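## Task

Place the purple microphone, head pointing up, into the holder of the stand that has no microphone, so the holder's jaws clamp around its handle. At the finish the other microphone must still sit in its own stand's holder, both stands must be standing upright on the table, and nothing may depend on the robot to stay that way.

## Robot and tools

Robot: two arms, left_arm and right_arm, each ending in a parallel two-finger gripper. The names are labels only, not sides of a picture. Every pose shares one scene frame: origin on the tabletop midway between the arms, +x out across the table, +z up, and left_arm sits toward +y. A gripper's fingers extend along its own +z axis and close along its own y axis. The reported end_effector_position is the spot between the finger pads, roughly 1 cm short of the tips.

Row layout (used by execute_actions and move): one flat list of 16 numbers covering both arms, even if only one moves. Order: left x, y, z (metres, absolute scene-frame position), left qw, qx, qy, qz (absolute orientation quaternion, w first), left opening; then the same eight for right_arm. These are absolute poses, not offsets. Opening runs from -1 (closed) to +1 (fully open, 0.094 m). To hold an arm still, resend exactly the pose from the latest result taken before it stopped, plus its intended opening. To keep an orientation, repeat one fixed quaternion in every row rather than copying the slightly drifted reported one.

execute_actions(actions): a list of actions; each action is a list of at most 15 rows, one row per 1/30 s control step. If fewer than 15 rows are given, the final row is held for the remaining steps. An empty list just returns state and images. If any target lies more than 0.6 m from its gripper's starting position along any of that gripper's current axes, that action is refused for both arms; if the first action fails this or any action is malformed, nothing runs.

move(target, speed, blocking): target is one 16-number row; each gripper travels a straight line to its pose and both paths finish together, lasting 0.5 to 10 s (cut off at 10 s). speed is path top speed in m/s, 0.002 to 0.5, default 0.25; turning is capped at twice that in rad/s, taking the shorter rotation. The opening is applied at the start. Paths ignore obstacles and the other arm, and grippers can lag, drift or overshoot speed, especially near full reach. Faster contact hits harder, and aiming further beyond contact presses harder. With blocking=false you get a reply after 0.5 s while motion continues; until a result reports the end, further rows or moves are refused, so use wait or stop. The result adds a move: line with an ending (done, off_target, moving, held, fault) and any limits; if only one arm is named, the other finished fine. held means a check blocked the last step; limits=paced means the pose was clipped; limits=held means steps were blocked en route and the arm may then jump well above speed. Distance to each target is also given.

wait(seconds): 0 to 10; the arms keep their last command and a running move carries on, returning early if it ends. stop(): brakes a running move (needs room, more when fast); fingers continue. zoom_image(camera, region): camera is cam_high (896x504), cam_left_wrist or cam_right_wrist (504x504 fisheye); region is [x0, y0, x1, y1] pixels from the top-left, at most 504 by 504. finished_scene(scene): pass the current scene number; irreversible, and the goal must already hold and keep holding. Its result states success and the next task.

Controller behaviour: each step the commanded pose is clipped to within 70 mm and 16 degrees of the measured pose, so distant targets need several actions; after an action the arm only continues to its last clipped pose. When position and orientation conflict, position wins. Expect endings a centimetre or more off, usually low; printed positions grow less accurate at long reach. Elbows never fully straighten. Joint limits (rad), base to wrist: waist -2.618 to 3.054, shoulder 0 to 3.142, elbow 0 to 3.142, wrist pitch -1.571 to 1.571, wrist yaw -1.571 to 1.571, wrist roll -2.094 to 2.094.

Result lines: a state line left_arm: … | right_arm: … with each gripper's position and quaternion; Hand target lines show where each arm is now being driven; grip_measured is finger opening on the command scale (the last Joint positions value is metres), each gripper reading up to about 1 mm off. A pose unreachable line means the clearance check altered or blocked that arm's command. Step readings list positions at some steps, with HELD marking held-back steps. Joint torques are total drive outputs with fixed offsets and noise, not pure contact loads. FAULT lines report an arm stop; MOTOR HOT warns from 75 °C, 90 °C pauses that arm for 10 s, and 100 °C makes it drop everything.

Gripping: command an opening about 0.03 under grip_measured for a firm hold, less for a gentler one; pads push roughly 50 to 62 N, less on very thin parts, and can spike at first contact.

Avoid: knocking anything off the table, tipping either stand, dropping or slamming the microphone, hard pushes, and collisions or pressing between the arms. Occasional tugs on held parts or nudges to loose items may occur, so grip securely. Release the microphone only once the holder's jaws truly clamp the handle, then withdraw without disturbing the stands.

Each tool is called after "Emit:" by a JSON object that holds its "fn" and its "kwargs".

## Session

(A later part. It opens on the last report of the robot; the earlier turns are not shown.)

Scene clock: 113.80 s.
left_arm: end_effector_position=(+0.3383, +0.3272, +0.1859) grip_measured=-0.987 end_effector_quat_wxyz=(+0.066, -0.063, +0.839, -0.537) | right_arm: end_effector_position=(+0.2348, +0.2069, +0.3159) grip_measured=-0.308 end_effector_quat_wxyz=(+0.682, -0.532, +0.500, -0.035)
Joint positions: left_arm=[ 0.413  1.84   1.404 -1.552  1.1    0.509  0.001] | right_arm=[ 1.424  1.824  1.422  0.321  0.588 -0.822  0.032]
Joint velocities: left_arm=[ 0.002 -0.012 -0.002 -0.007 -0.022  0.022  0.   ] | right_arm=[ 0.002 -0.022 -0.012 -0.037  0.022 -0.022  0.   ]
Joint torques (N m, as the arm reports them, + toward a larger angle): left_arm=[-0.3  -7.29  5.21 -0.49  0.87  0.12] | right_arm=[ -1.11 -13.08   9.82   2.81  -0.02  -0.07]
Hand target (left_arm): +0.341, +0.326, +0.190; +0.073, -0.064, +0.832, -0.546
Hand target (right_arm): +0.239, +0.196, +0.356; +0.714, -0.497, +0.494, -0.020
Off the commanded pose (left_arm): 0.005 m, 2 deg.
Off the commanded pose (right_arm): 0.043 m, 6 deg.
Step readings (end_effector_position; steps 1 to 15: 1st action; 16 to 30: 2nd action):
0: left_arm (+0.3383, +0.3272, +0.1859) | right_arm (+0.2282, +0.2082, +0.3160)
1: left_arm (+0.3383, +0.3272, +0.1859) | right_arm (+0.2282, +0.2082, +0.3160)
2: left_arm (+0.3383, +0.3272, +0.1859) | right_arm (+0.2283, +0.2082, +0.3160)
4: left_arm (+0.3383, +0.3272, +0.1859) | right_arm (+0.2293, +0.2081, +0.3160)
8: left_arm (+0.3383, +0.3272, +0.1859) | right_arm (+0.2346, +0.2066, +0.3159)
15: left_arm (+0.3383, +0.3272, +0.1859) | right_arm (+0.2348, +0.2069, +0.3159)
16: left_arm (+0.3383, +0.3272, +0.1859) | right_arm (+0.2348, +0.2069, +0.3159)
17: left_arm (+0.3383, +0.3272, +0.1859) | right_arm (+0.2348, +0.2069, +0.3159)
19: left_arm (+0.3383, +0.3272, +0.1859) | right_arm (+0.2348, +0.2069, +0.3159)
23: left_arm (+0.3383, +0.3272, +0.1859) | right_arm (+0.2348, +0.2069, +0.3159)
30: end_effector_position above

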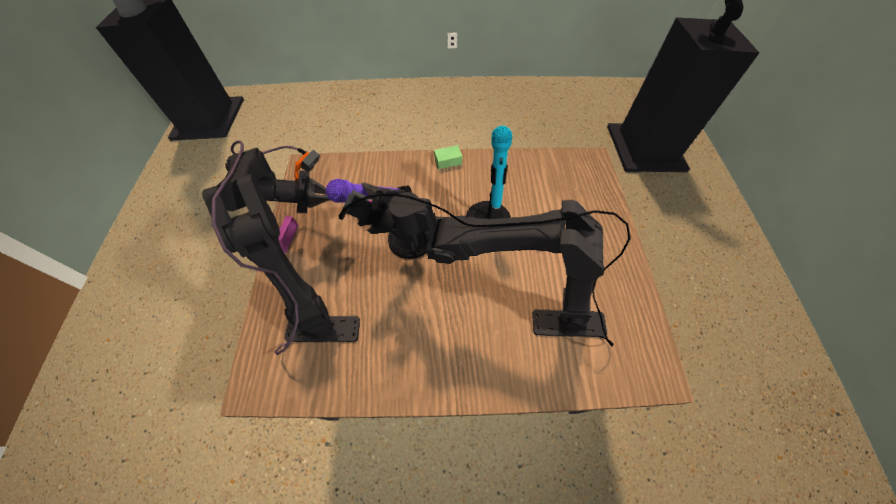

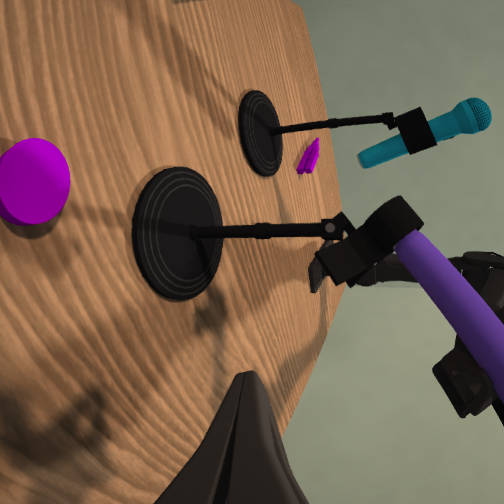

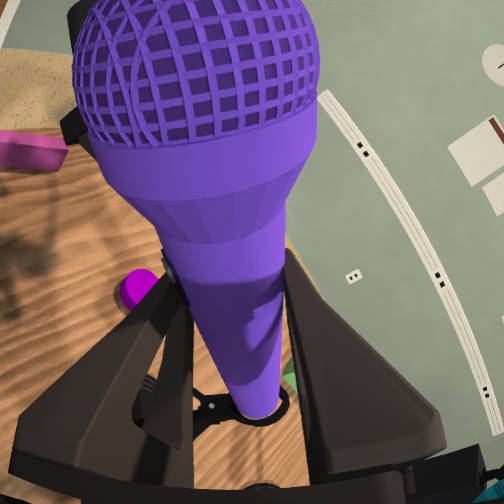

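Emit:
{"fn": "execute_actions", "kwargs": {"actions": [[[0.3406,0.326,0.1896,0.073,-0.064,0.832,-0.546,-1, 0.239,0.195,0.351,0.712,-0.5,0.495,-0.022,-0.36],[0.3406,0.326,0.1896,0.073,-0.064,0.832,-0.546,-1, 0.239,0.195,0.347,0.71,-0.503,0.495,-0.024,-0.36],[0.3406,0.326,0.1896,0.073,-0.064,0.832,-0.546,-1, 0.239,0.194,0.343,0.707,-0.506,0.496,-0.025,-0.36],[0.3406,0.326,0.1896,0.073,-0.064,0.832,-0.546,-1, 0.240,0.193,0.340,0.705,-0.508,0.496,-0.025,-0.36],[0.3406,0.326,0.1896,0.073,-0.064,0.832,-0.546,-1, 0.241,0.192,0.338,0.705,-0.508,0.496,-0.025,-0.36],[0.3406,0.326,0.1896,0.073,-0.064,0.832,-0.546,-1, 0.242,0.191,0.336,0.705,-0.508,0.496,-0.025,-0.36],[0.3406,0.326,0.1896,0.073,-0.064,0.832,-0.546,-1, 0.243,0.190,0.334,0.705,-0.508,0.496,-0.025,-0.36]],[[0.3406,0.326,0.1896,0.073,-0.064,0.832,-0.546,-1, 0.2445,0.189,0.332,0.705,-0.508,0.496,-0.025,-0.36],[0.3406,0.326,0.1896,0.073,-0.064,0.832,-0.546,-1, 0.246,0.188,0.330,0.705,-0.508,0.496,-0.025,-0.36],[0.3406,0.326,0.1896,0.073,-0.064,0.832,-0.546,-1, 0.247,0.187,0.328,0.705,-0.508,0.496,-0.025,-0.36],[0.3406,0.326,0.1896,0.073,-0.064,0.832,-0.546,-1, 0.248,0.186,0.326,0.705,-0.508,0.496,-0.025,-0.36]]]}}

Scene clock: 115.87 s.
left_arm: end_effector_position=(+0.3383, +0.3272, +0.1859) grip_measured=-0.987 end_effector_quat_wxyz=(+0.066, -0.063, +0.839, -0.537) | right_arm: end_effector_position=(+0.2347, +0.1996, +0.3157) grip_measured=-0.309 end_effector_quat_wxyz=(+0.696, -0.528, +0.487, -0.015)
Joint positions: left_arm=[ 0.413  1.84   1.404 -1.552  1.1    0.509  0.001] | right_arm=[ 1.407  1.789  1.339  0.414  0.532 -0.828  0.032]
Joint velocities: left_arm=[ 0.007  0.002 -0.012  0.066 -0.095 -0.022  0.   ] | right_arm=[-0.017 -0.007 -0.012 -0.022  0.066  0.037 -0.   ]
Joint torques (N m, as the arm reports them, + toward a larger angle): left_arm=[-0.05 -7.42  4.82 -0.45  0.85  0.1 ] | right_arm=[ -2.1  -11.07   7.15   2.53   0.25  -0.02]
Hand target (left_arm): +0.341, +0.326, +0.190; +0.073, -0.064, +0.832, -0.546
Hand target (right_arm): +0.248, +0.186, +0.326; +0.704, -0.508, +0.496, -0.025
Off the commanded pose (left_arm): 0.005 m, 2 deg.
Off the commanded pose (right_arm): 0.022 m, 3 deg.
Step readings (end_effector_position; steps 1 to 15: 1st action; 16 to 30: 2nd action):
0: left_arm (+0.3383, +0.3272, +0.1859) | right_arm (+0.2348, +0.2069, +0.3159)
1: left_arm (+0.3383, +0.3272, +0.1859) | right_arm (+0.2348, +0.2069, +0.3159)
2: left_arm (+0.3383, +0.3272, +0.1859) | right_arm (+0.2348, +0.2069, +0.3159)
4: left_arm (+0.3383, +0.3272, +0.1859) | right_arm (+0.2342, +0.2057, +0.3144)
8: left_arm (+0.3383, +0.3272, +0.1859) | right_arm (+0.2329, +0.2025, +0.3142)
15: left_arm (+0.3383, +0.3272, +0.1859) | right_arm (+0.2329, +0.2023, +0.3148)
16: left_arm (+0.3383, +0.3272, +0.1859) | right_arm (+0.2330, +0.2023, +0.3144)
17: left_arm (+0.3383, +0.3272, +0.1859) | right_arm (+0.2333, +0.2021, +0.3142)
19: left_arm (+0.3383, +0.3272, +0.1859) | right_arm (+0.2337, +0.2013, +0.3144)
23: left_arm (+0.3383, +0.3272, +0.1859) | right_arm (+0.2348, +0.1994, +0.3156)
30: end_effector_position above

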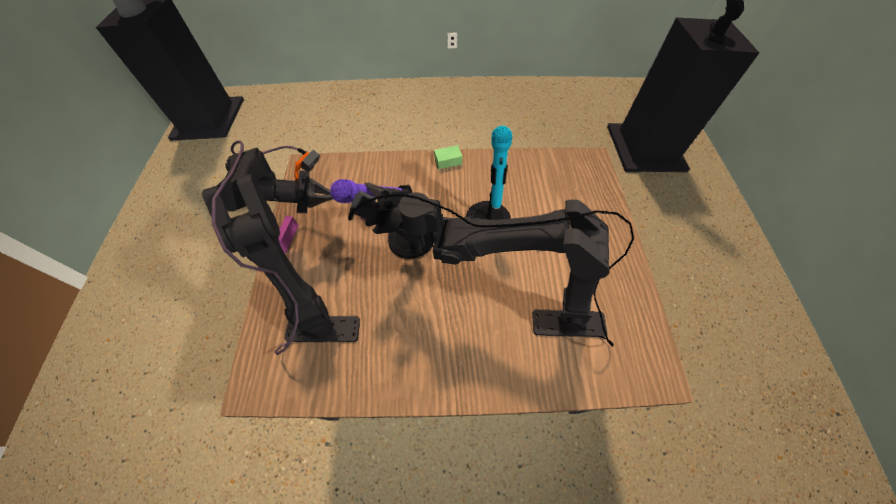

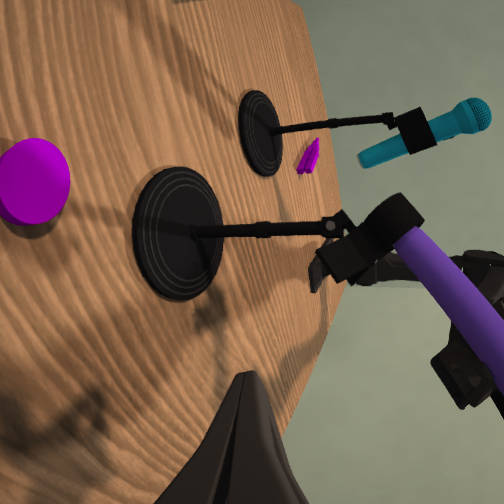

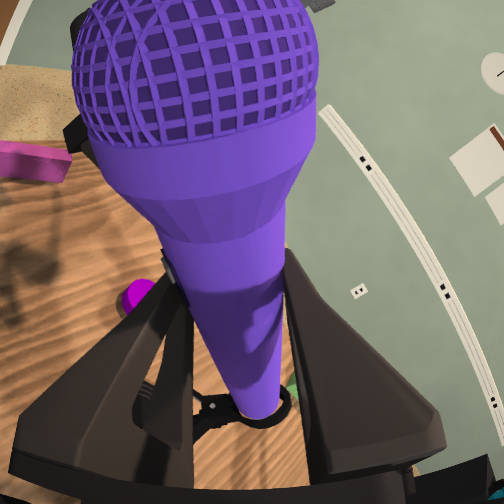

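Emit:
{"fn": "move", "kwargs": {"target": [0.3383,0.3272,0.1859,0.066,-0.063,0.839,-0.537,-1, 0.205,0.225,0.385,0.712,-0.505,0.49,-0.02,-0.36], "speed": 0.1}}

Emit:
{"fn": "move", "kwargs": {"target": [0.3383,0.3272,0.1859,0.066,-0.063,0.839,-0.537,-1, 0.09,0.09,0.30,0.5,-0.62,0.6,0.05,-0.36], "speed": 0.25}}

Scene clock: 122.13 s.
left_arm: end_effector_position=(+0.3369, +0.3280, +0.1837) grip_measured=-0.987 end_effector_quat_wxyz=(+0.062, -0.063, +0.842, -0.532) | right_arm: end_effector_position=(+0.2060, +0.2263, +0.3610) grip_measured=-0.308 end_effector_quat_wxyz=(+0.693, -0.527, +0.491, -0.028)
Joint positions: left_arm=[ 0.413  1.84   1.404 -1.552  1.084  0.507  0.001] | right_arm=[ 1.497  1.859  1.615  0.198  0.647 -0.833  0.032]
Joint velocities: left_arm=[ 0.002 -0.002 -0.012 -0.081 -0.037  0.022  0.001] | right_arm=[ 0.002  0.012 -0.012  0.007 -0.037  0.037 -0.001]
Joint torques (N m, as the arm reports them, + toward a larger angle): left_arm=[ 0.11 -7.48  5.03 -0.46  0.68  0.1 ] | right_arm=[  0.43 -10.21  11.88   2.49   0.16  -0.05]
Hand target (left_arm): +0.338, +0.327, +0.186; +0.066, -0.063, +0.839, -0.537
Hand target (right_arm): +0.204, +0.224, +0.384; +0.711, -0.505, +0.490, -0.020
Off the commanded pose (left_arm): 0.003 m, 1 deg.
Off the commanded pose (right_arm): 0.024 m, 3 deg.
move: off_target (right_arm)

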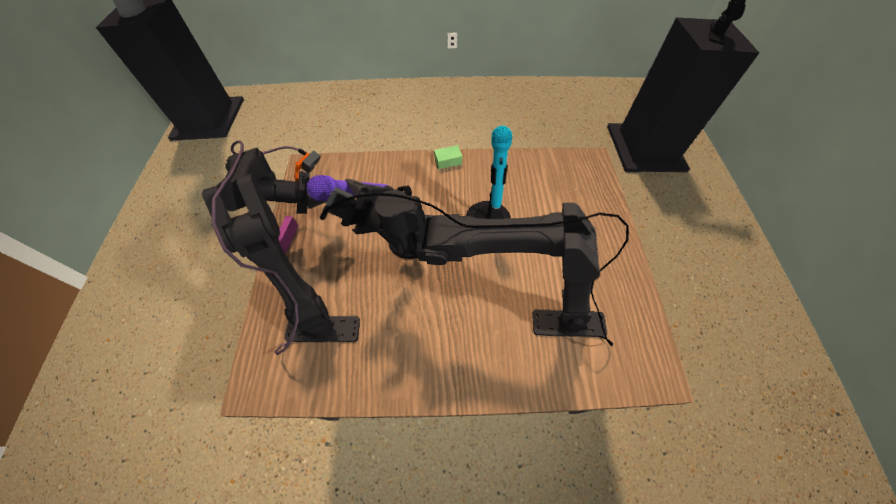

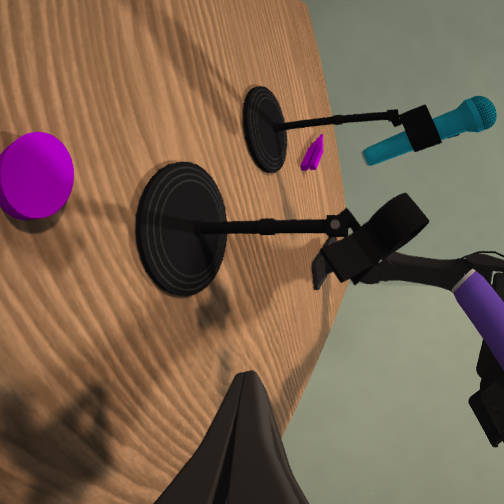

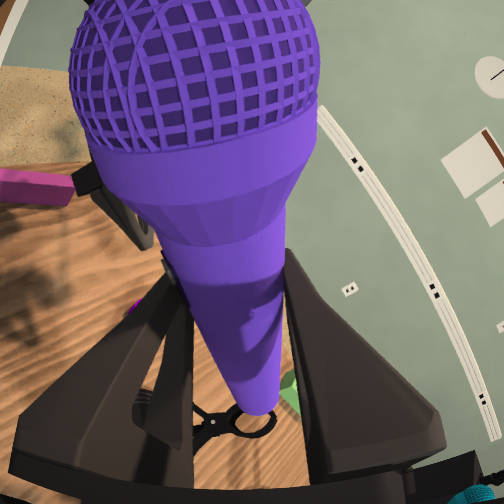

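Scene clock: 123.87 s.
left_arm: end_effector_position=(+0.3359, +0.3286, +0.1821) grip_measured=-0.987 end_effector_quat_wxyz=(+0.059, -0.062, +0.845, -0.528) | right_arm: end_effector_position=(+0.0926, +0.0925, +0.2847) grip_measured=-0.309 end_effector_quat_wxyz=(-0.487, +0.638, -0.595, -0.028)
Joint positions: left_arm=[ 0.413  1.84   1.404 -1.552  1.073  0.506  0.001] | right_arm=[ 1.724  1.447  1.379 -0.642  0.64  -0.289  0.032]
Joint velocities: left_arm=[-0.007  0.002 -0.007  0.007 -0.022 -0.007 -0.001] | right_arm=[ 0.002  0.002  0.002 -0.037 -0.037 -0.007 -0.001]
Joint torques (N m, as the arm reports them, + toward a larger angle): left_arm=[-0.14 -7.37  4.86 -0.48  0.86  0.15] | right_arm=[ 0.52 -7.79  9.18  2.07  0.41  0.13]
Hand target (left_arm): +0.338, +0.327, +0.186; +0.066, -0.063, +0.839, -0.537
Hand target (right_arm): +0.092, +0.089, +0.302; -0.503, +0.621, -0.599, -0.047
Off the commanded pose (left_arm): 0.005 m, 2 deg.
Off the commanded pose (right_arm): 0.016 m, 4 deg.
move: off_target (right_arm)

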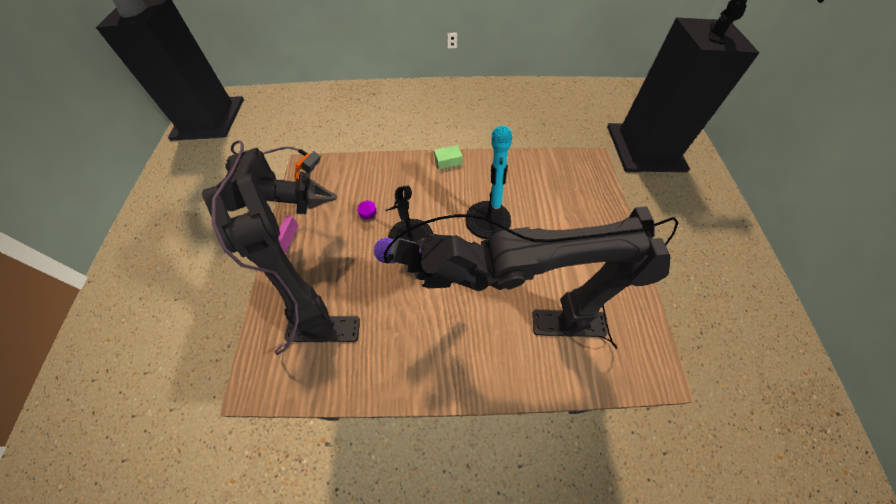

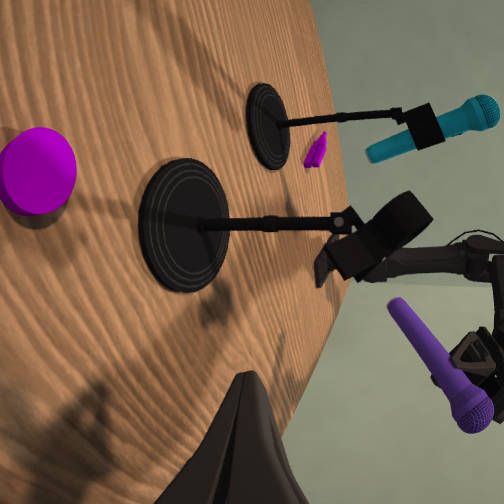

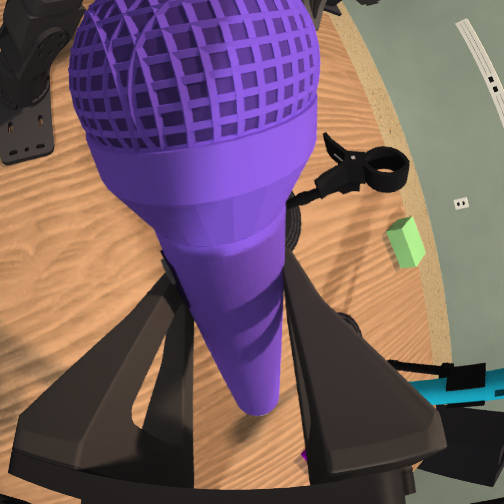

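Emit:
{"fn": "move", "kwargs": {"target": [0.27,0.30,0.27,0.529,0.146,0.83,-0.093,1, 0.12,-0.06,0.28,0.252,-0.635,0.693,0.231,-0.36], "speed": 0.35}}

Emit:
{"fn": "move", "kwargs": {"target": [0.250,0.193,0.195,0.534,0.30,0.762,-0.21,1, 0.12,-0.06,0.28,0.252,-0.635,0.693,0.231,-0.36], "speed": 0.2}}

Scene clock: 128.97 s.
left_arm: end_effector_position=(+0.2727, +0.3009, +0.2700) grip_measured=+1.000 end_effector_quat_wxyz=(+0.514, +0.140, +0.842, -0.086) | right_arm: end_effector_position=(+0.1264, -0.0602, +0.2603) grip_measured=-0.309 end_effector_quat_wxyz=(-0.221, +0.636, -0.709, -0.211)
Joint positions: left_arm=[-0.12   0.65   0.843 -0.676  0.178  0.091  0.094] | right_arm=[ 1.054  1.148  1.339 -1.203 -0.287 -0.395  0.032]
Joint velocities: left_arm=[-0.012 -0.007  0.002 -0.037 -0.007 -0.022  0.   ] | right_arm=[ 0.007  0.012  0.002 -0.007 -0.051  0.022 -0.001]
Joint torques (N m, as the arm reports them, + toward a larger angle): left_arm=[-0.75 -0.34  5.47  2.28  0.03 -0.07] | right_arm=[-0.82 -4.2  10.03  1.64 -0.46 -0.15]
Hand target (left_arm): +0.272, +0.300, +0.277; +0.530, +0.137, +0.832, -0.088
Hand target (right_arm): +0.124, -0.060, +0.279; +0.248, -0.636, +0.694, +0.227
Off the commanded pose (left_arm): 0.003 m, 2 deg.
Off the commanded pose (right_arm): 0.021 m, 5 deg.
move: off_target (right_arm)

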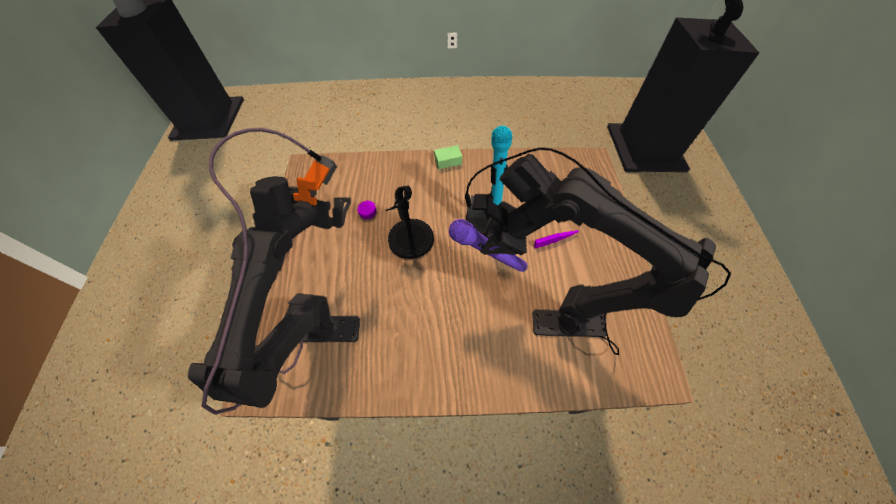

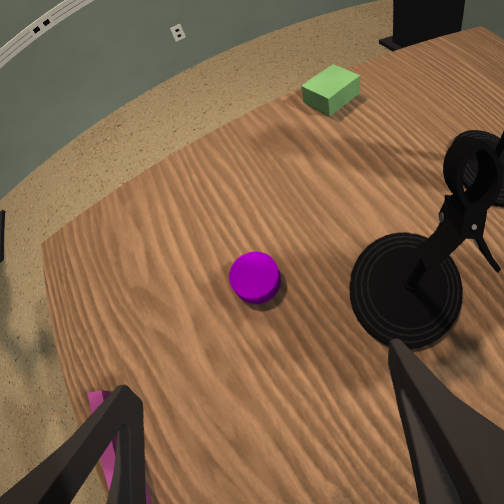

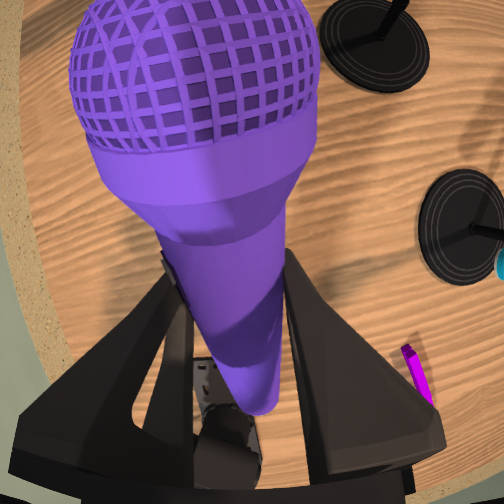

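Scene clock: 130.83 s.
left_arm: end_effector_position=(+0.2504, +0.1961, +0.1947) grip_measured=+1.000 end_effector_quat_wxyz=(+0.536, +0.297, +0.764, -0.202) | right_arm: end_effector_position=(+0.1249, -0.0627, +0.2643) grip_measured=-0.309 end_effector_quat_wxyz=(-0.229, +0.635, -0.707, -0.212)
Joint positions: left_arm=[-0.499  0.587  0.41  -0.181  0.208  0.087  0.094] | right_arm=[ 1.054  1.13   1.339 -1.205 -0.286 -0.395  0.032]
Joint velocities: left_arm=[ 0.012  0.012 -0.007  0.037  0.037  0.037  0.   ] | right_arm=[-0.007  0.002 -0.007  0.022 -0.022 -0.007  0.001]
Joint torques (N m, as the arm reports them, + toward a larger angle): left_arm=[-0.58  1.48  6.14  2.34  0.17 -0.09] | right_arm=[ 0.34 -4.06  8.56  1.83 -0.42  0.01]
Hand target (left_arm): +0.250, +0.192, +0.195; +0.537, +0.298, +0.760, -0.211
Hand target (right_arm): +0.120, -0.060, +0.280; +0.252, -0.635, +0.693, +0.231
Off the commanded pose (left_arm): 0.003 m, 1 deg.
Off the commanded pose (right_arm): 0.017 m, 4 deg.
move: off_target (right_arm)

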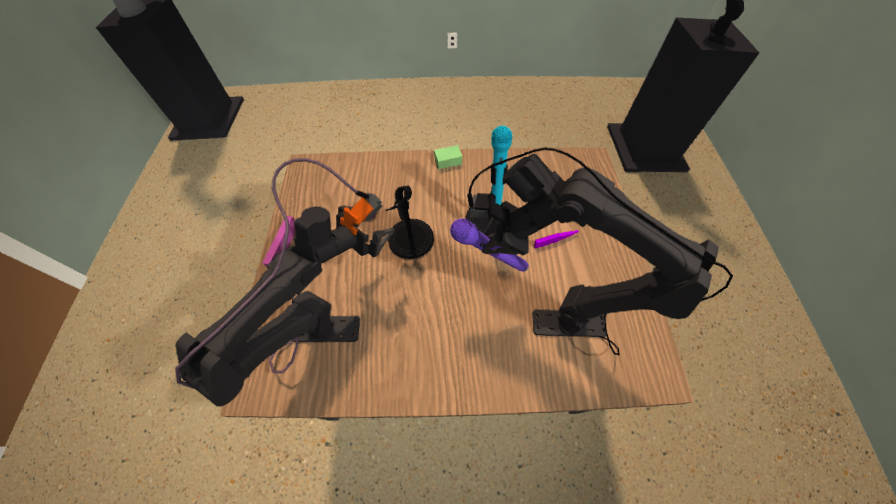

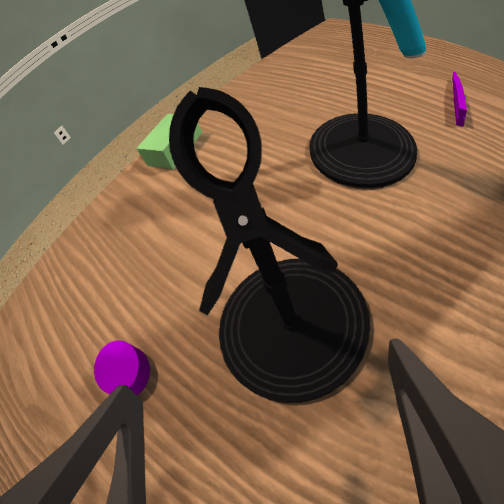

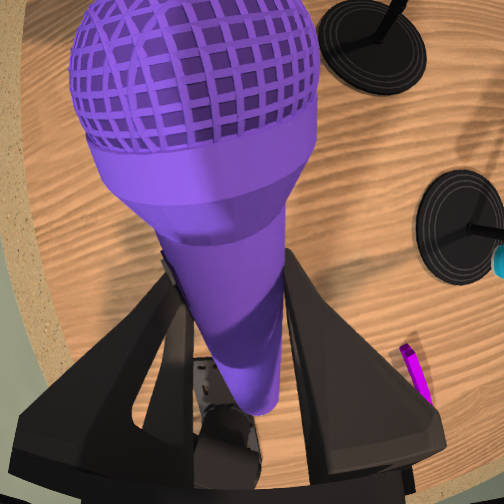

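Emit:
{"fn": "execute_actions", "kwargs": {"actions": []}}

Scene clock: 133.80 s.
left_arm: end_effector_position=(+0.2504, +0.1960, +0.1951) grip_measured=+1.000 end_effector_quat_wxyz=(+0.537, +0.297, +0.763, -0.203) | right_arm: end_effector_position=(+0.1249, -0.0627, +0.2643) grip_measured=-0.309 end_effector_quat_wxyz=(-0.229, +0.635, -0.707, -0.212)
Joint positions: left_arm=[-0.499  0.587  0.41  -0.18   0.208  0.087  0.094] | right_arm=[ 1.054  1.13   1.339 -1.205 -0.286 -0.395  0.032]
Joint velocities: left_arm=[ 0.002 -0.002 -0.002 -0.022 -0.007 -0.007  0.   ] | right_arm=[-0.012  0.002  0.032  0.007 -0.022 -0.022 -0.   ]
Joint torques (N m, as the arm reports them, + toward a larger angle): left_arm=[-0.74  1.58  6.37  2.32  0.18 -0.06] | right_arm=[ 0.37 -4.06  8.56  1.83 -0.42  0.01]
Hand target (left_arm): +0.250, +0.192, +0.195; +0.537, +0.298, +0.760, -0.211
Hand target (right_arm): +0.120, -0.060, +0.280; +0.252, -0.635, +0.693, +0.231
Off the commanded pose (left_arm): 0.003 m, 1 deg.
Off the commanded pose (right_arm): 0.017 m, 4 deg.

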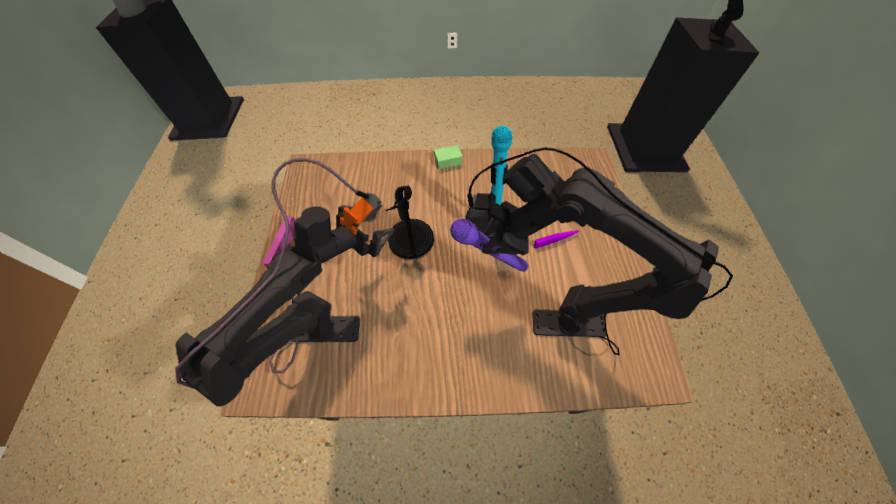

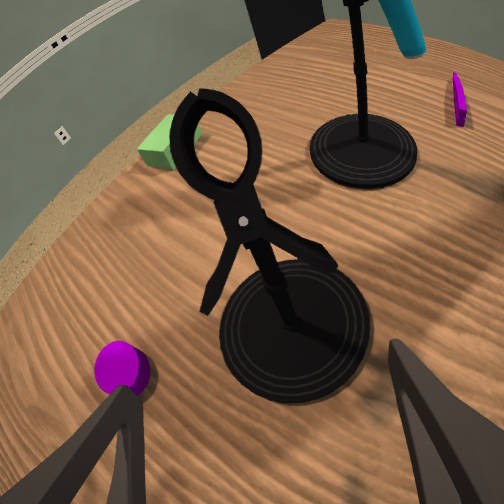

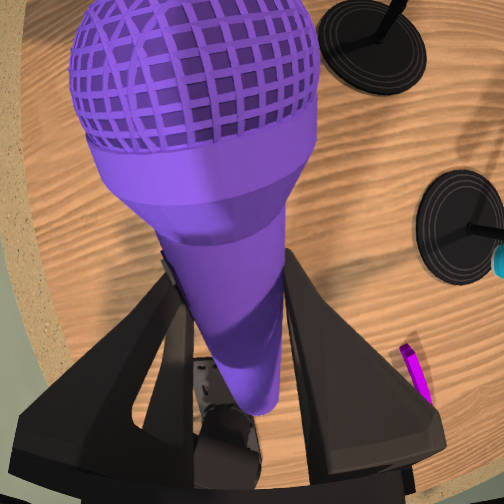

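Emit:
{"fn": "move", "kwargs": {"target": [0.288,0.148,0.168,0.534,0.30,0.762,-0.21,1,0.12,-0.06,0.28,0.252,-0.635,0.693,0.231,-0.36], "speed": 0.06}}

Scene clock: 135.83 s.
left_arm: end_effector_position=(+0.2871, +0.1510, +0.1648) grip_measured=+1.000 end_effector_quat_wxyz=(+0.528, +0.304, +0.766, -0.205) | right_arm: end_effector_position=(+0.1248, -0.0631, +0.2640) grip_measured=-0.309 end_effector_quat_wxyz=(-0.228, +0.635, -0.707, -0.212)
Joint positions: left_arm=[-0.608  0.967  0.395  0.204  0.122  0.054  0.094] | right_arm=[ 1.054  1.13   1.339 -1.207 -0.285 -0.395  0.032]
Joint velocities: left_arm=[-0.007 -0.022  0.017  0.081 -0.051  0.037  0.   ] | right_arm=[-0.012 -0.012  0.002  0.051 -0.022 -0.037  0.001]
Joint torques (N m, as the arm reports them, + toward a larger angle): left_arm=[-1.02 -0.75  6.37  2.35 -0.04 -0.06] | right_arm=[ 0.38 -4.07  8.53  1.85 -0.42  0.01]
Hand target (left_arm): +0.288, +0.148, +0.168; +0.534, +0.300, +0.762, -0.210
Hand target (right_arm): +0.120, -0.060, +0.280; +0.251, -0.635, +0.693, +0.231
Off the commanded pose (left_arm): 0.004 m, 1 deg.
Off the commanded pose (right_arm): 0.017 m, 4 deg.
move: off_target (right_arm)

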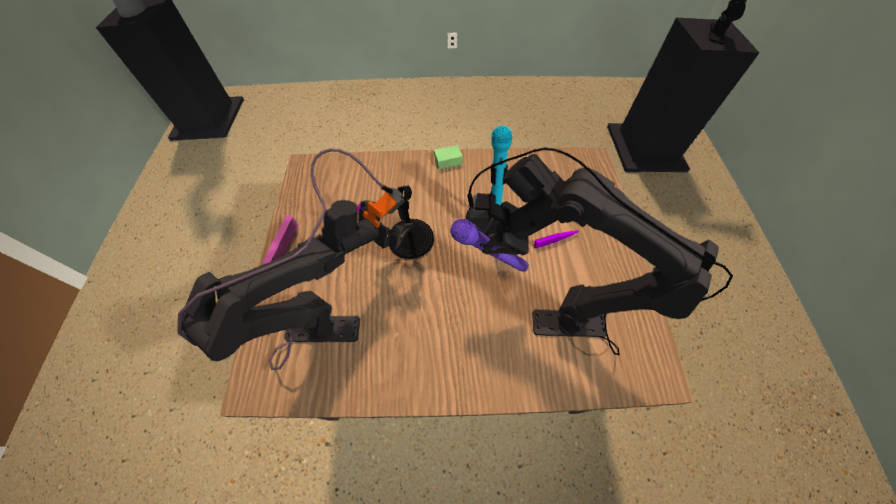

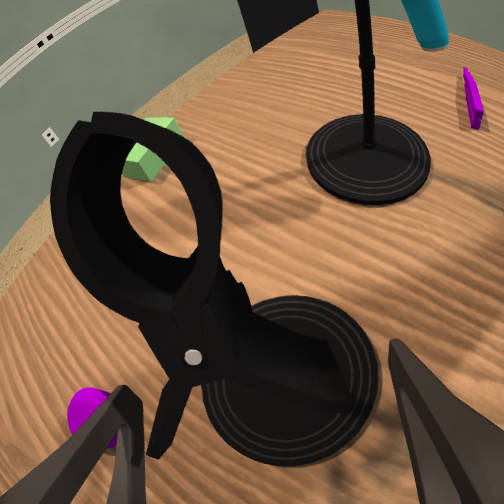

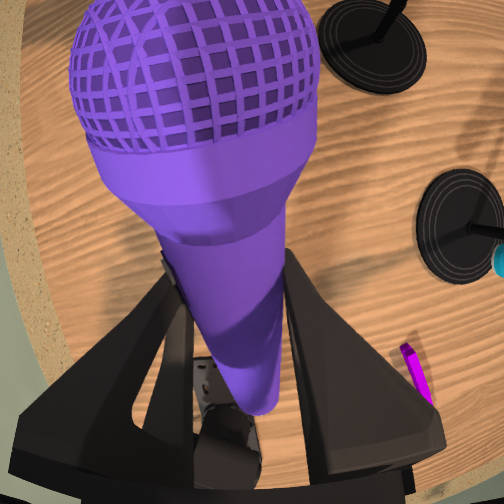

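Emit:
{"fn": "zoom_image", "kwargs": {"camera": "cam_left_wrist", "region": [100,250,450,504]}}

Region (100, 250, 450, 504) of cam_left_wrist's 504x504 image, scaled by 1.440, with more detail than that image has; it fills the top 366 rows of this view, and the rest is white.

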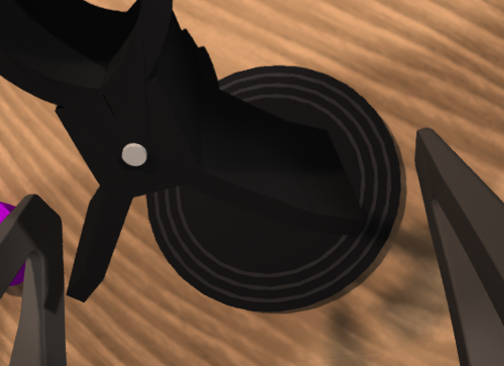

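Emit:
{"fn": "execute_actions", "kwargs": {"actions": [[[0.2895,0.1495,0.169,0.534,0.30,0.762,-0.21,0.9,0.12,-0.06,0.28,0.252,-0.635,0.693,0.231,-0.36],[0.291,0.151,0.169,0.534,0.30,0.762,-0.21,0.8,0.12,-0.06,0.28,0.252,-0.635,0.693,0.231,-0.36],[0.2925,0.1525,0.169,0.534,0.30,0.762,-0.21,0.7,0.12,-0.06,0.28,0.252,-0.635,0.693,0.231,-0.36],[0.294,0.154,0.169,0.534,0.30,0.762,-0.21,0.6,0.12,-0.06,0.28,0.252,-0.635,0.693,0.231,-0.36],[0.295,0.156,0.169,0.534,0.30,0.762,-0.21,0.5,0.12,-0.06,0.28,0.252,-0.635,0.693,0.231,-0.36]]]}}

Scene clock: 137.77 s.
left_arm: end_effector_position=(+0.2899, +0.1557, +0.1648) grip_measured=+0.502 end_effector_quat_wxyz=(+0.526, +0.303, +0.766, -0.211) | right_arm: end_effector_position=(+0.1248, -0.0631, +0.2640) grip_measured=-0.309 end_effector_quat_wxyz=(-0.228, +0.635, -0.707, -0.212)
Joint positions: left_arm=[-0.567  0.967  0.395  0.202  0.168  0.059  0.071] | right_arm=[ 1.054  1.13   1.339 -1.207 -0.285 -0.395  0.032]
Joint velocities: left_arm=[-0.017 -0.002  0.007 -0.037  0.007 -0.081 -0.   ] | right_arm=[ 0.007 -0.027 -0.007  0.037 -0.066  0.007  0.   ]
Joint torques (N m, as the arm reports them, + toward a larger angle): left_arm=[ 0.92 -0.69  7.31  2.23  0.09  0.14] | right_arm=[ 0.39 -4.06  8.53  1.86 -0.42  0.01]
Hand target (left_arm): +0.295, +0.156, +0.169; +0.534, +0.300, +0.762, -0.210
Hand target (right_arm): +0.120, -0.060, +0.280; +0.252, -0.635, +0.693, +0.231
Off the commanded pose (left_arm): 0.007 m, 1 deg.
Off the commanded pose (right_arm): 0.017 m, 4 deg.
Step readings (end_effector_position):
0: left_arm (+0.2872, +0.1510, +0.1652) | right_arm (+0.1248, -0.0631, +0.2640)
1: left_arm (+0.2872, +0.1510, +0.1652) | right_arm (+0.1248, -0.0631, +0.2640)
2: left_arm (+0.2873, +0.1511, +0.1652) | right_arm (+0.1248, -0.0631, +0.2640)
4: left_arm (+0.2886, +0.1529, +0.1652) | right_arm (+0.1248, -0.0631, +0.2640)
8: left_arm (+0.2906, +0.1561, +0.1652) | right_arm (+0.1248, -0.0631, +0.2640)
15: end_effector_position above

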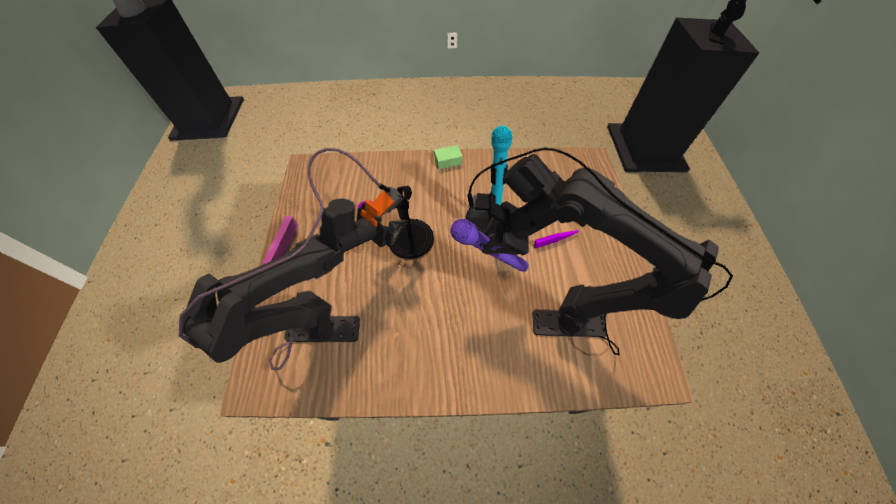

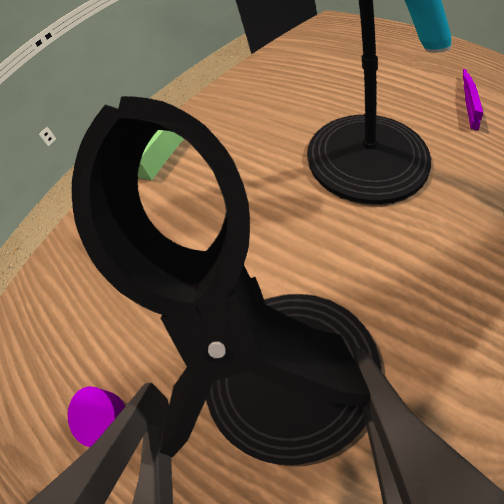

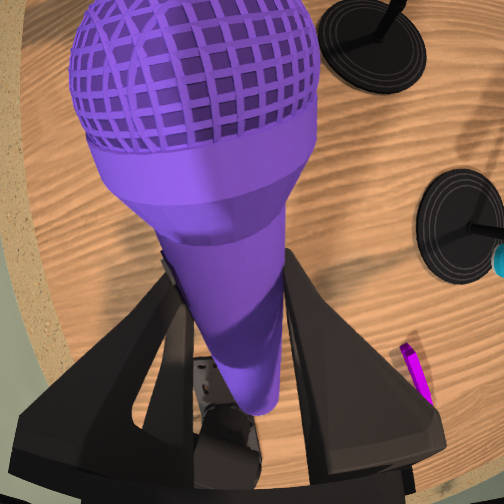

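Centered. Squeezing the wings gradually.

Emit:
{"fn": "execute_actions", "kwargs": {"actions": [[[0.295,0.156,0.169,0.534,0.30,0.762,-0.21,0.4,0.12,-0.06,0.28,0.252,-0.635,0.693,0.231,-0.36],[0.295,0.156,0.169,0.534,0.30,0.762,-0.21,0.35,0.12,-0.06,0.28,0.252,-0.635,0.693,0.231,-0.36],[0.295,0.156,0.169,0.534,0.30,0.762,-0.21,0.3,0.12,-0.06,0.28,0.252,-0.635,0.693,0.231,-0.36],[0.295,0.156,0.169,0.534,0.30,0.762,-0.21,0.25,0.12,-0.06,0.28,0.252,-0.635,0.693,0.231,-0.36],[0.295,0.156,0.169,0.534,0.30,0.762,-0.21,0.2,0.12,-0.06,0.28,0.252,-0.635,0.693,0.231,-0.36],[0.295,0.156,0.169,0.534,0.30,0.762,-0.21,0.15,0.12,-0.06,0.28,0.252,-0.635,0.693,0.231,-0.36],[0.295,0.156,0.169,0.534,0.30,0.762,-0.21,0.1,0.12,-0.06,0.28,0.252,-0.635,0.693,0.231,-0.36],[0.295,0.156,0.169,0.534,0.30,0.762,-0.21,0.05,0.12,-0.06,0.28,0.252,-0.635,0.693,0.231,-0.36],[0.295,0.156,0.169,0.534,0.30,0.762,-0.21,0.0,0.12,-0.06,0.28,0.252,-0.635,0.693,0.231,-0.36],[0.295,0.156,0.169,0.534,0.30,0.762,-0.21,-0.05,0.12,-0.06,0.28,0.252,-0.635,0.693,0.231,-0.36],[0.295,0.156,0.169,0.534,0.30,0.762,-0.21,-0.1,0.12,-0.06,0.28,0.252,-0.635,0.693,0.231,-0.36],[0.295,0.156,0.169,0.534,0.30,0.762,-0.21,-0.15,0.12,-0.06,0.28,0.252,-0.635,0.693,0.231,-0.36],[0.295,0.156,0.169,0.534,0.30,0.762,-0.21,-0.2,0.12,-0.06,0.28,0.252,-0.635,0.693,0.231,-0.36]],[[0.295,0.156,0.169,0.534,0.30,0.762,-0.21,-0.2,0.12,-0.06,0.28,0.252,-0.635,0.693,0.231,-0.36]]]}}

Scene clock: 140.13 s.
left_arm: end_effector_position=(+0.2931, +0.1601, +0.1617) grip_measured=-0.198 end_effector_quat_wxyz=(+0.525, +0.299, +0.771, -0.201) | right_arm: end_effector_position=(+0.1248, -0.0631, +0.2640) grip_measured=-0.309 end_effector_quat_wxyz=(-0.228, +0.635, -0.707, -0.212)
Joint positions: left_arm=[-0.558  0.973  0.395  0.196  0.155  0.066  0.038] | right_arm=[ 1.054  1.13   1.339 -1.207 -0.285 -0.395  0.032]
Joint velocities: left_arm=[ 0.007 -0.002 -0.002 -0.022 -0.022 -0.051 -0.   ] | right_arm=[-0.007  0.007 -0.022 -0.007 -0.007  0.022 -0.001]
Joint torques (N m, as the arm reports them, + toward a larger angle): left_arm=[ 0.11 -0.78  7.16  2.33  0.19  0.01] | right_arm=[ 0.39 -4.07  8.52  1.86 -0.41  0.01]
Hand target (left_arm): +0.295, +0.156, +0.169; +0.534, +0.300, +0.762, -0.210
Hand target (right_arm): +0.120, -0.060, +0.280; +0.252, -0.635, +0.693, +0.231
Off the commanded pose (left_arm): 0.009 m, 2 deg.
Off the commanded pose (right_arm): 0.017 m, 4 deg.
Step readings (end_effector_position; steps 1 to 15: 1st action; 16 to 30: 2nd action):
0: left_arm (+0.2899, +0.1557, +0.1648) | right_arm (+0.1248, -0.0631, +0.2640)
1: left_arm (+0.2897, +0.1555, +0.1648) | right_arm (+0.1248, -0.0631, +0.2640)
2: left_arm (+0.2891, +0.1548, +0.1649) | right_arm (+0.1248, -0.0631, +0.2640)
4: left_arm (+0.2884, +0.1540, +0.1650) | right_arm (+0.1248, -0.0631, +0.2640)
8: left_arm (+0.2894, +0.1557, +0.1623) | right_arm (+0.1248, -0.0631, +0.2640)
15: left_arm (+0.2931, +0.1601, +0.1617) | right_arm (+0.1248, -0.0631, +0.2640)
16: left_arm (+0.2931, +0.1601, +0.1617) | right_arm (+0.1248, -0.0631, +0.2640)
17: left_arm (+0.2931, +0.1601, +0.1617) | right_arm (+0.1248, -0.0631, +0.2640)
19: left_arm (+0.2931, +0.1601, +0.1617) | right_arm (+0.1248, -0.0631, +0.2640)
23: left_arm (+0.2931, +0.1601, +0.1617) | right_arm (+0.1248, -0.0631, +0.2640)
30: end_effector_position above

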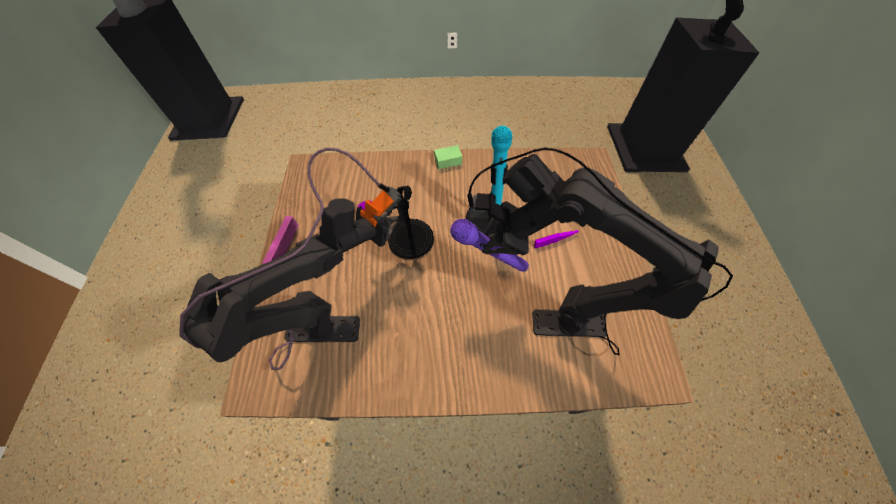

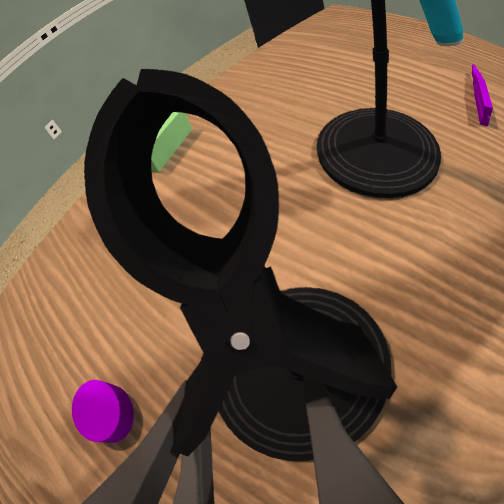

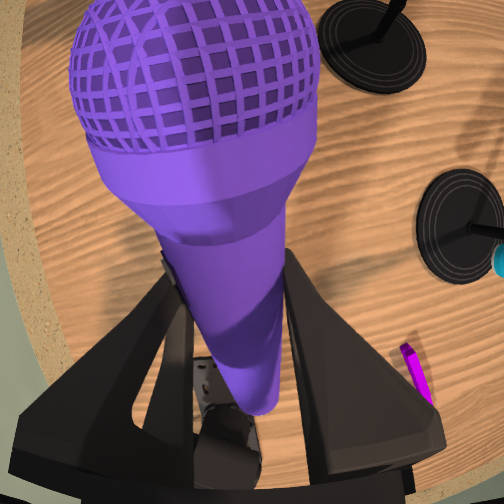

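Emit:
{"fn": "execute_actions", "kwargs": {"actions": [[[0.293,0.158,0.166,0.534,0.30,0.762,-0.21,-0.2,0.12,-0.06,0.28,0.252,-0.635,0.693,0.231,-0.36],[0.291,0.16,0.163,0.534,0.30,0.762,-0.21,-0.2,0.12,-0.06,0.28,0.252,-0.635,0.693,0.231,-0.36],[0.289,0.162,0.161,0.534,0.30,0.762,-0.21,-0.2,0.12,-0.06,0.28,0.252,-0.635,0.693,0.231,-0.36],[0.287,0.164,0.160,0.534,0.30,0.762,-0.21,-0.2,0.12,-0.06,0.28,0.252,-0.635,0.693,0.231,-0.36],[0.285,0.166,0.160,0.534,0.30,0.762,-0.21,-0.2,0.12,-0.06,0.28,0.252,-0.635,0.693,0.231,-0.36],[0.283,0.168,0.160,0.534,0.30,0.762,-0.21,-0.1,0.12,-0.06,0.28,0.252,-0.635,0.693,0.231,-0.36],[0.283,0.168,0.160,0.534,0.30,0.762,-0.21,0.1,0.12,-0.06,0.28,0.252,-0.635,0.693,0.231,-0.36],[0.283,0.168,0.160,0.534,0.30,0.762,-0.21,0.3,0.12,-0.06,0.28,0.252,-0.635,0.693,0.231,-0.36],[0.283,0.168,0.160,0.534,0.30,0.762,-0.21,0.6,0.12,-0.06,0.28,0.252,-0.635,0.693,0.231,-0.36],[0.283,0.168,0.160,0.534,0.30,0.762,-0.21,1,0.12,-0.06,0.28,0.252,-0.635,0.693,0.231,-0.36]],[[0.283,0.168,0.160,0.534,0.30,0.762,-0.21,1,0.12,-0.06,0.28,0.252,-0.635,0.693,0.231,-0.36]],[[0.284,0.166,0.164,0.534,0.30,0.762,-0.21,1,0.12,-0.06,0.28,0.252,-0.635,0.693,0.231,-0.36],[0.285,0.164,0.168,0.534,0.30,0.762,-0.21,1,0.12,-0.06,0.28,0.252,-0.635,0.693,0.231,-0.36],[0.286,0.162,0.172,0.534,0.30,0.762,-0.21,1,0.12,-0.06,0.28,0.252,-0.635,0.693,0.231,-0.36],[0.287,0.160,0.176,0.534,0.30,0.762,-0.21,1,0.12,-0.06,0.28,0.252,-0.635,0.693,0.231,-0.36],[0.288,0.158,0.180,0.534,0.30,0.762,-0.21,1,0.12,-0.06,0.28,0.252,-0.635,0.693,0.231,-0.36],[0.289,0.156,0.184,0.534,0.30,0.762,-0.21,1,0.12,-0.06,0.28,0.252,-0.635,0.693,0.231,-0.36],[0.290,0.154,0.188,0.534,0.30,0.762,-0.21,1,0.12,-0.06,0.28,0.252,-0.635,0.693,0.231,-0.36],[0.291,0.152,0.191,0.534,0.30,0.762,-0.21,1,0.12,-0.06,0.28,0.252,-0.635,0.693,0.231,-0.36],[0.292,0.151,0.192,0.534,0.30,0.762,-0.21,1,0.12,-0.06,0.28,0.252,-0.635,0.693,0.231,-0.36],[0.293,0.150,0.192,0.534,0.30,0.762,-0.21,1,0.12,-0.06,0.28,0.252,-0.635,0.693,0.231,-0.36]]]}}

Scene clock: 144.07 s.
left_arm: end_effector_position=(+0.2890, +0.1535, +0.1850) grip_measured=+1.000 end_effector_quat_wxyz=(+0.532, +0.305, +0.762, -0.209) | right_arm: end_effector_position=(+0.1248, -0.0631, +0.2640) grip_measured=-0.309 end_effector_quat_wxyz=(-0.228, +0.635, -0.707, -0.212)
Joint positions: left_arm=[-0.584  0.933  0.457  0.118  0.15   0.063  0.094] | right_arm=[ 1.054  1.13   1.339 -1.207 -0.285 -0.395  0.032]
Joint velocities: left_arm=[ 0.002  0.105  0.002  0.007 -0.022 -0.022  0.   ] | right_arm=[-0.007 -0.002  0.002 -0.037 -0.007 -0.007 -0.   ]
Joint torques (N m, as the arm reports them, + toward a larger angle): left_arm=[-0.73 -0.81  8.89  2.06 -0.05 -0.09] | right_arm=[ 0.39 -4.05  8.52  1.85 -0.42  0.01]
Hand target (left_arm): +0.293, +0.150, +0.192; +0.534, +0.300, +0.762, -0.210
Hand target (right_arm): +0.120, -0.060, +0.280; +0.252, -0.635, +0.693, +0.231
Off the commanded pose (left_arm): 0.009 m, 1 deg.
Off the commanded pose (right_arm): 0.017 m, 4 deg.
Step readings (end_effector_position; steps 1 to 15: 1st action; 16 to 30: 2nd action; 31 to 45: 3rd action):
0: left_arm (+0.2931, +0.1601, +0.1617) | right_arm (+0.1248, -0.0631, +0.2640)
1: left_arm (+0.2931, +0.1601, +0.1617) | right_arm (+0.1248, -0.0631, +0.2640)
2: left_arm (+0.2931, +0.1605, +0.1609) | right_arm (+0.1248, -0.0631, +0.2640)
4: left_arm (+0.2915, +0.1609, +0.1577) | right_arm (+0.1248, -0.0631, +0.2640)
8: left_arm (+0.2853, +0.1667, +0.1493) | right_arm (+0.1248, -0.0631, +0.2640)
15: left_arm (+0.2837, +0.1671, +0.1510) | right_arm (+0.1248, -0.0631, +0.2640)
16: left_arm (+0.2836, +0.1670, +0.1510) | right_arm (+0.1248, -0.0631, +0.2640)
17: left_arm (+0.2836, +0.1670, +0.1510) | right_arm (+0.1248, -0.0631, +0.2640)
19: left_arm (+0.2835, +0.1669, +0.1510) | right_arm (+0.1248, -0.0631, +0.2640)
23: left_arm (+0.2835, +0.1668, +0.1510) | right_arm (+0.1248, -0.0631, +0.2640)
30: left_arm (+0.2834, +0.1668, +0.1510) | right_arm (+0.1248, -0.0631, +0.2640)
31: left_arm (+0.2834, +0.1668, +0.1508) | right_arm (+0.1248, -0.0631, +0.2640)
32: left_arm (+0.2832, +0.1669, +0.1503) | right_arm (+0.1248, -0.0631, +0.2640)
34: left_arm (+0.2825, +0.1668, +0.1493) | right_arm (+0.1248, -0.0631, +0.2640)
38: left_arm (+0.2830, +0.1605, +0.1619) | right_arm (+0.1248, -0.0631, +0.2640)
45: end_effector_position above

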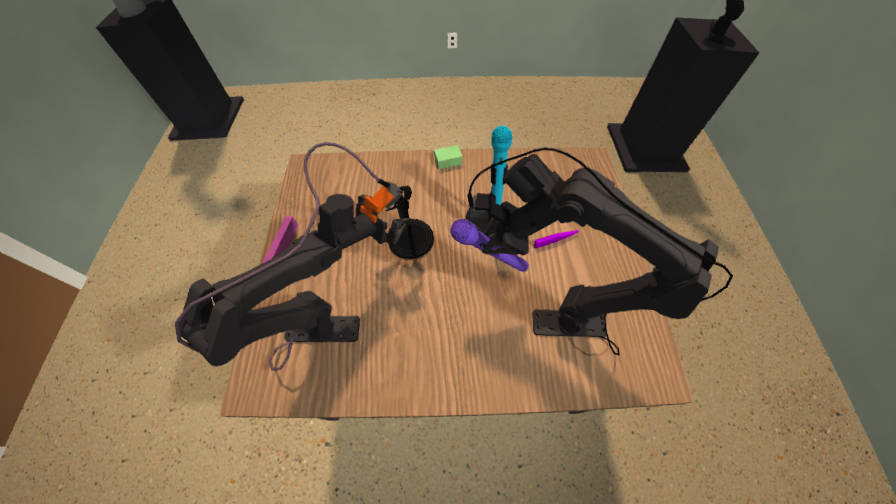

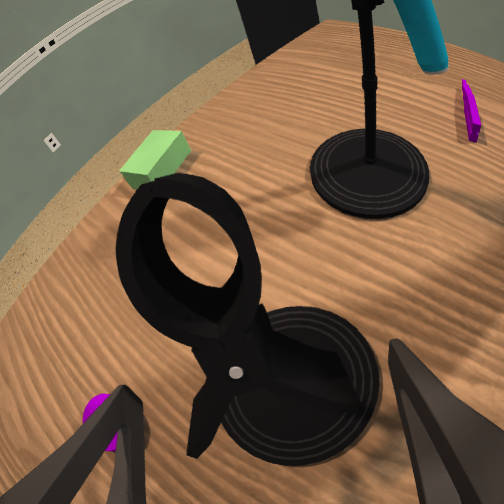

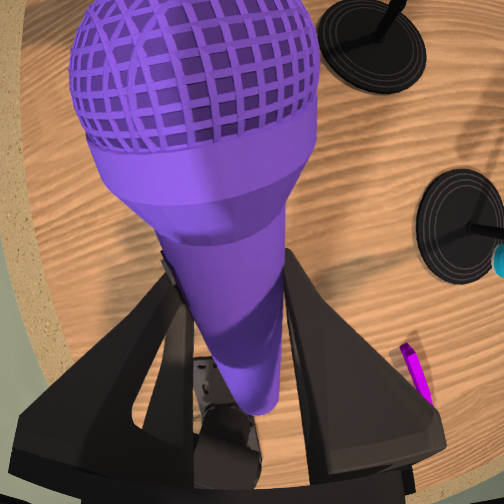

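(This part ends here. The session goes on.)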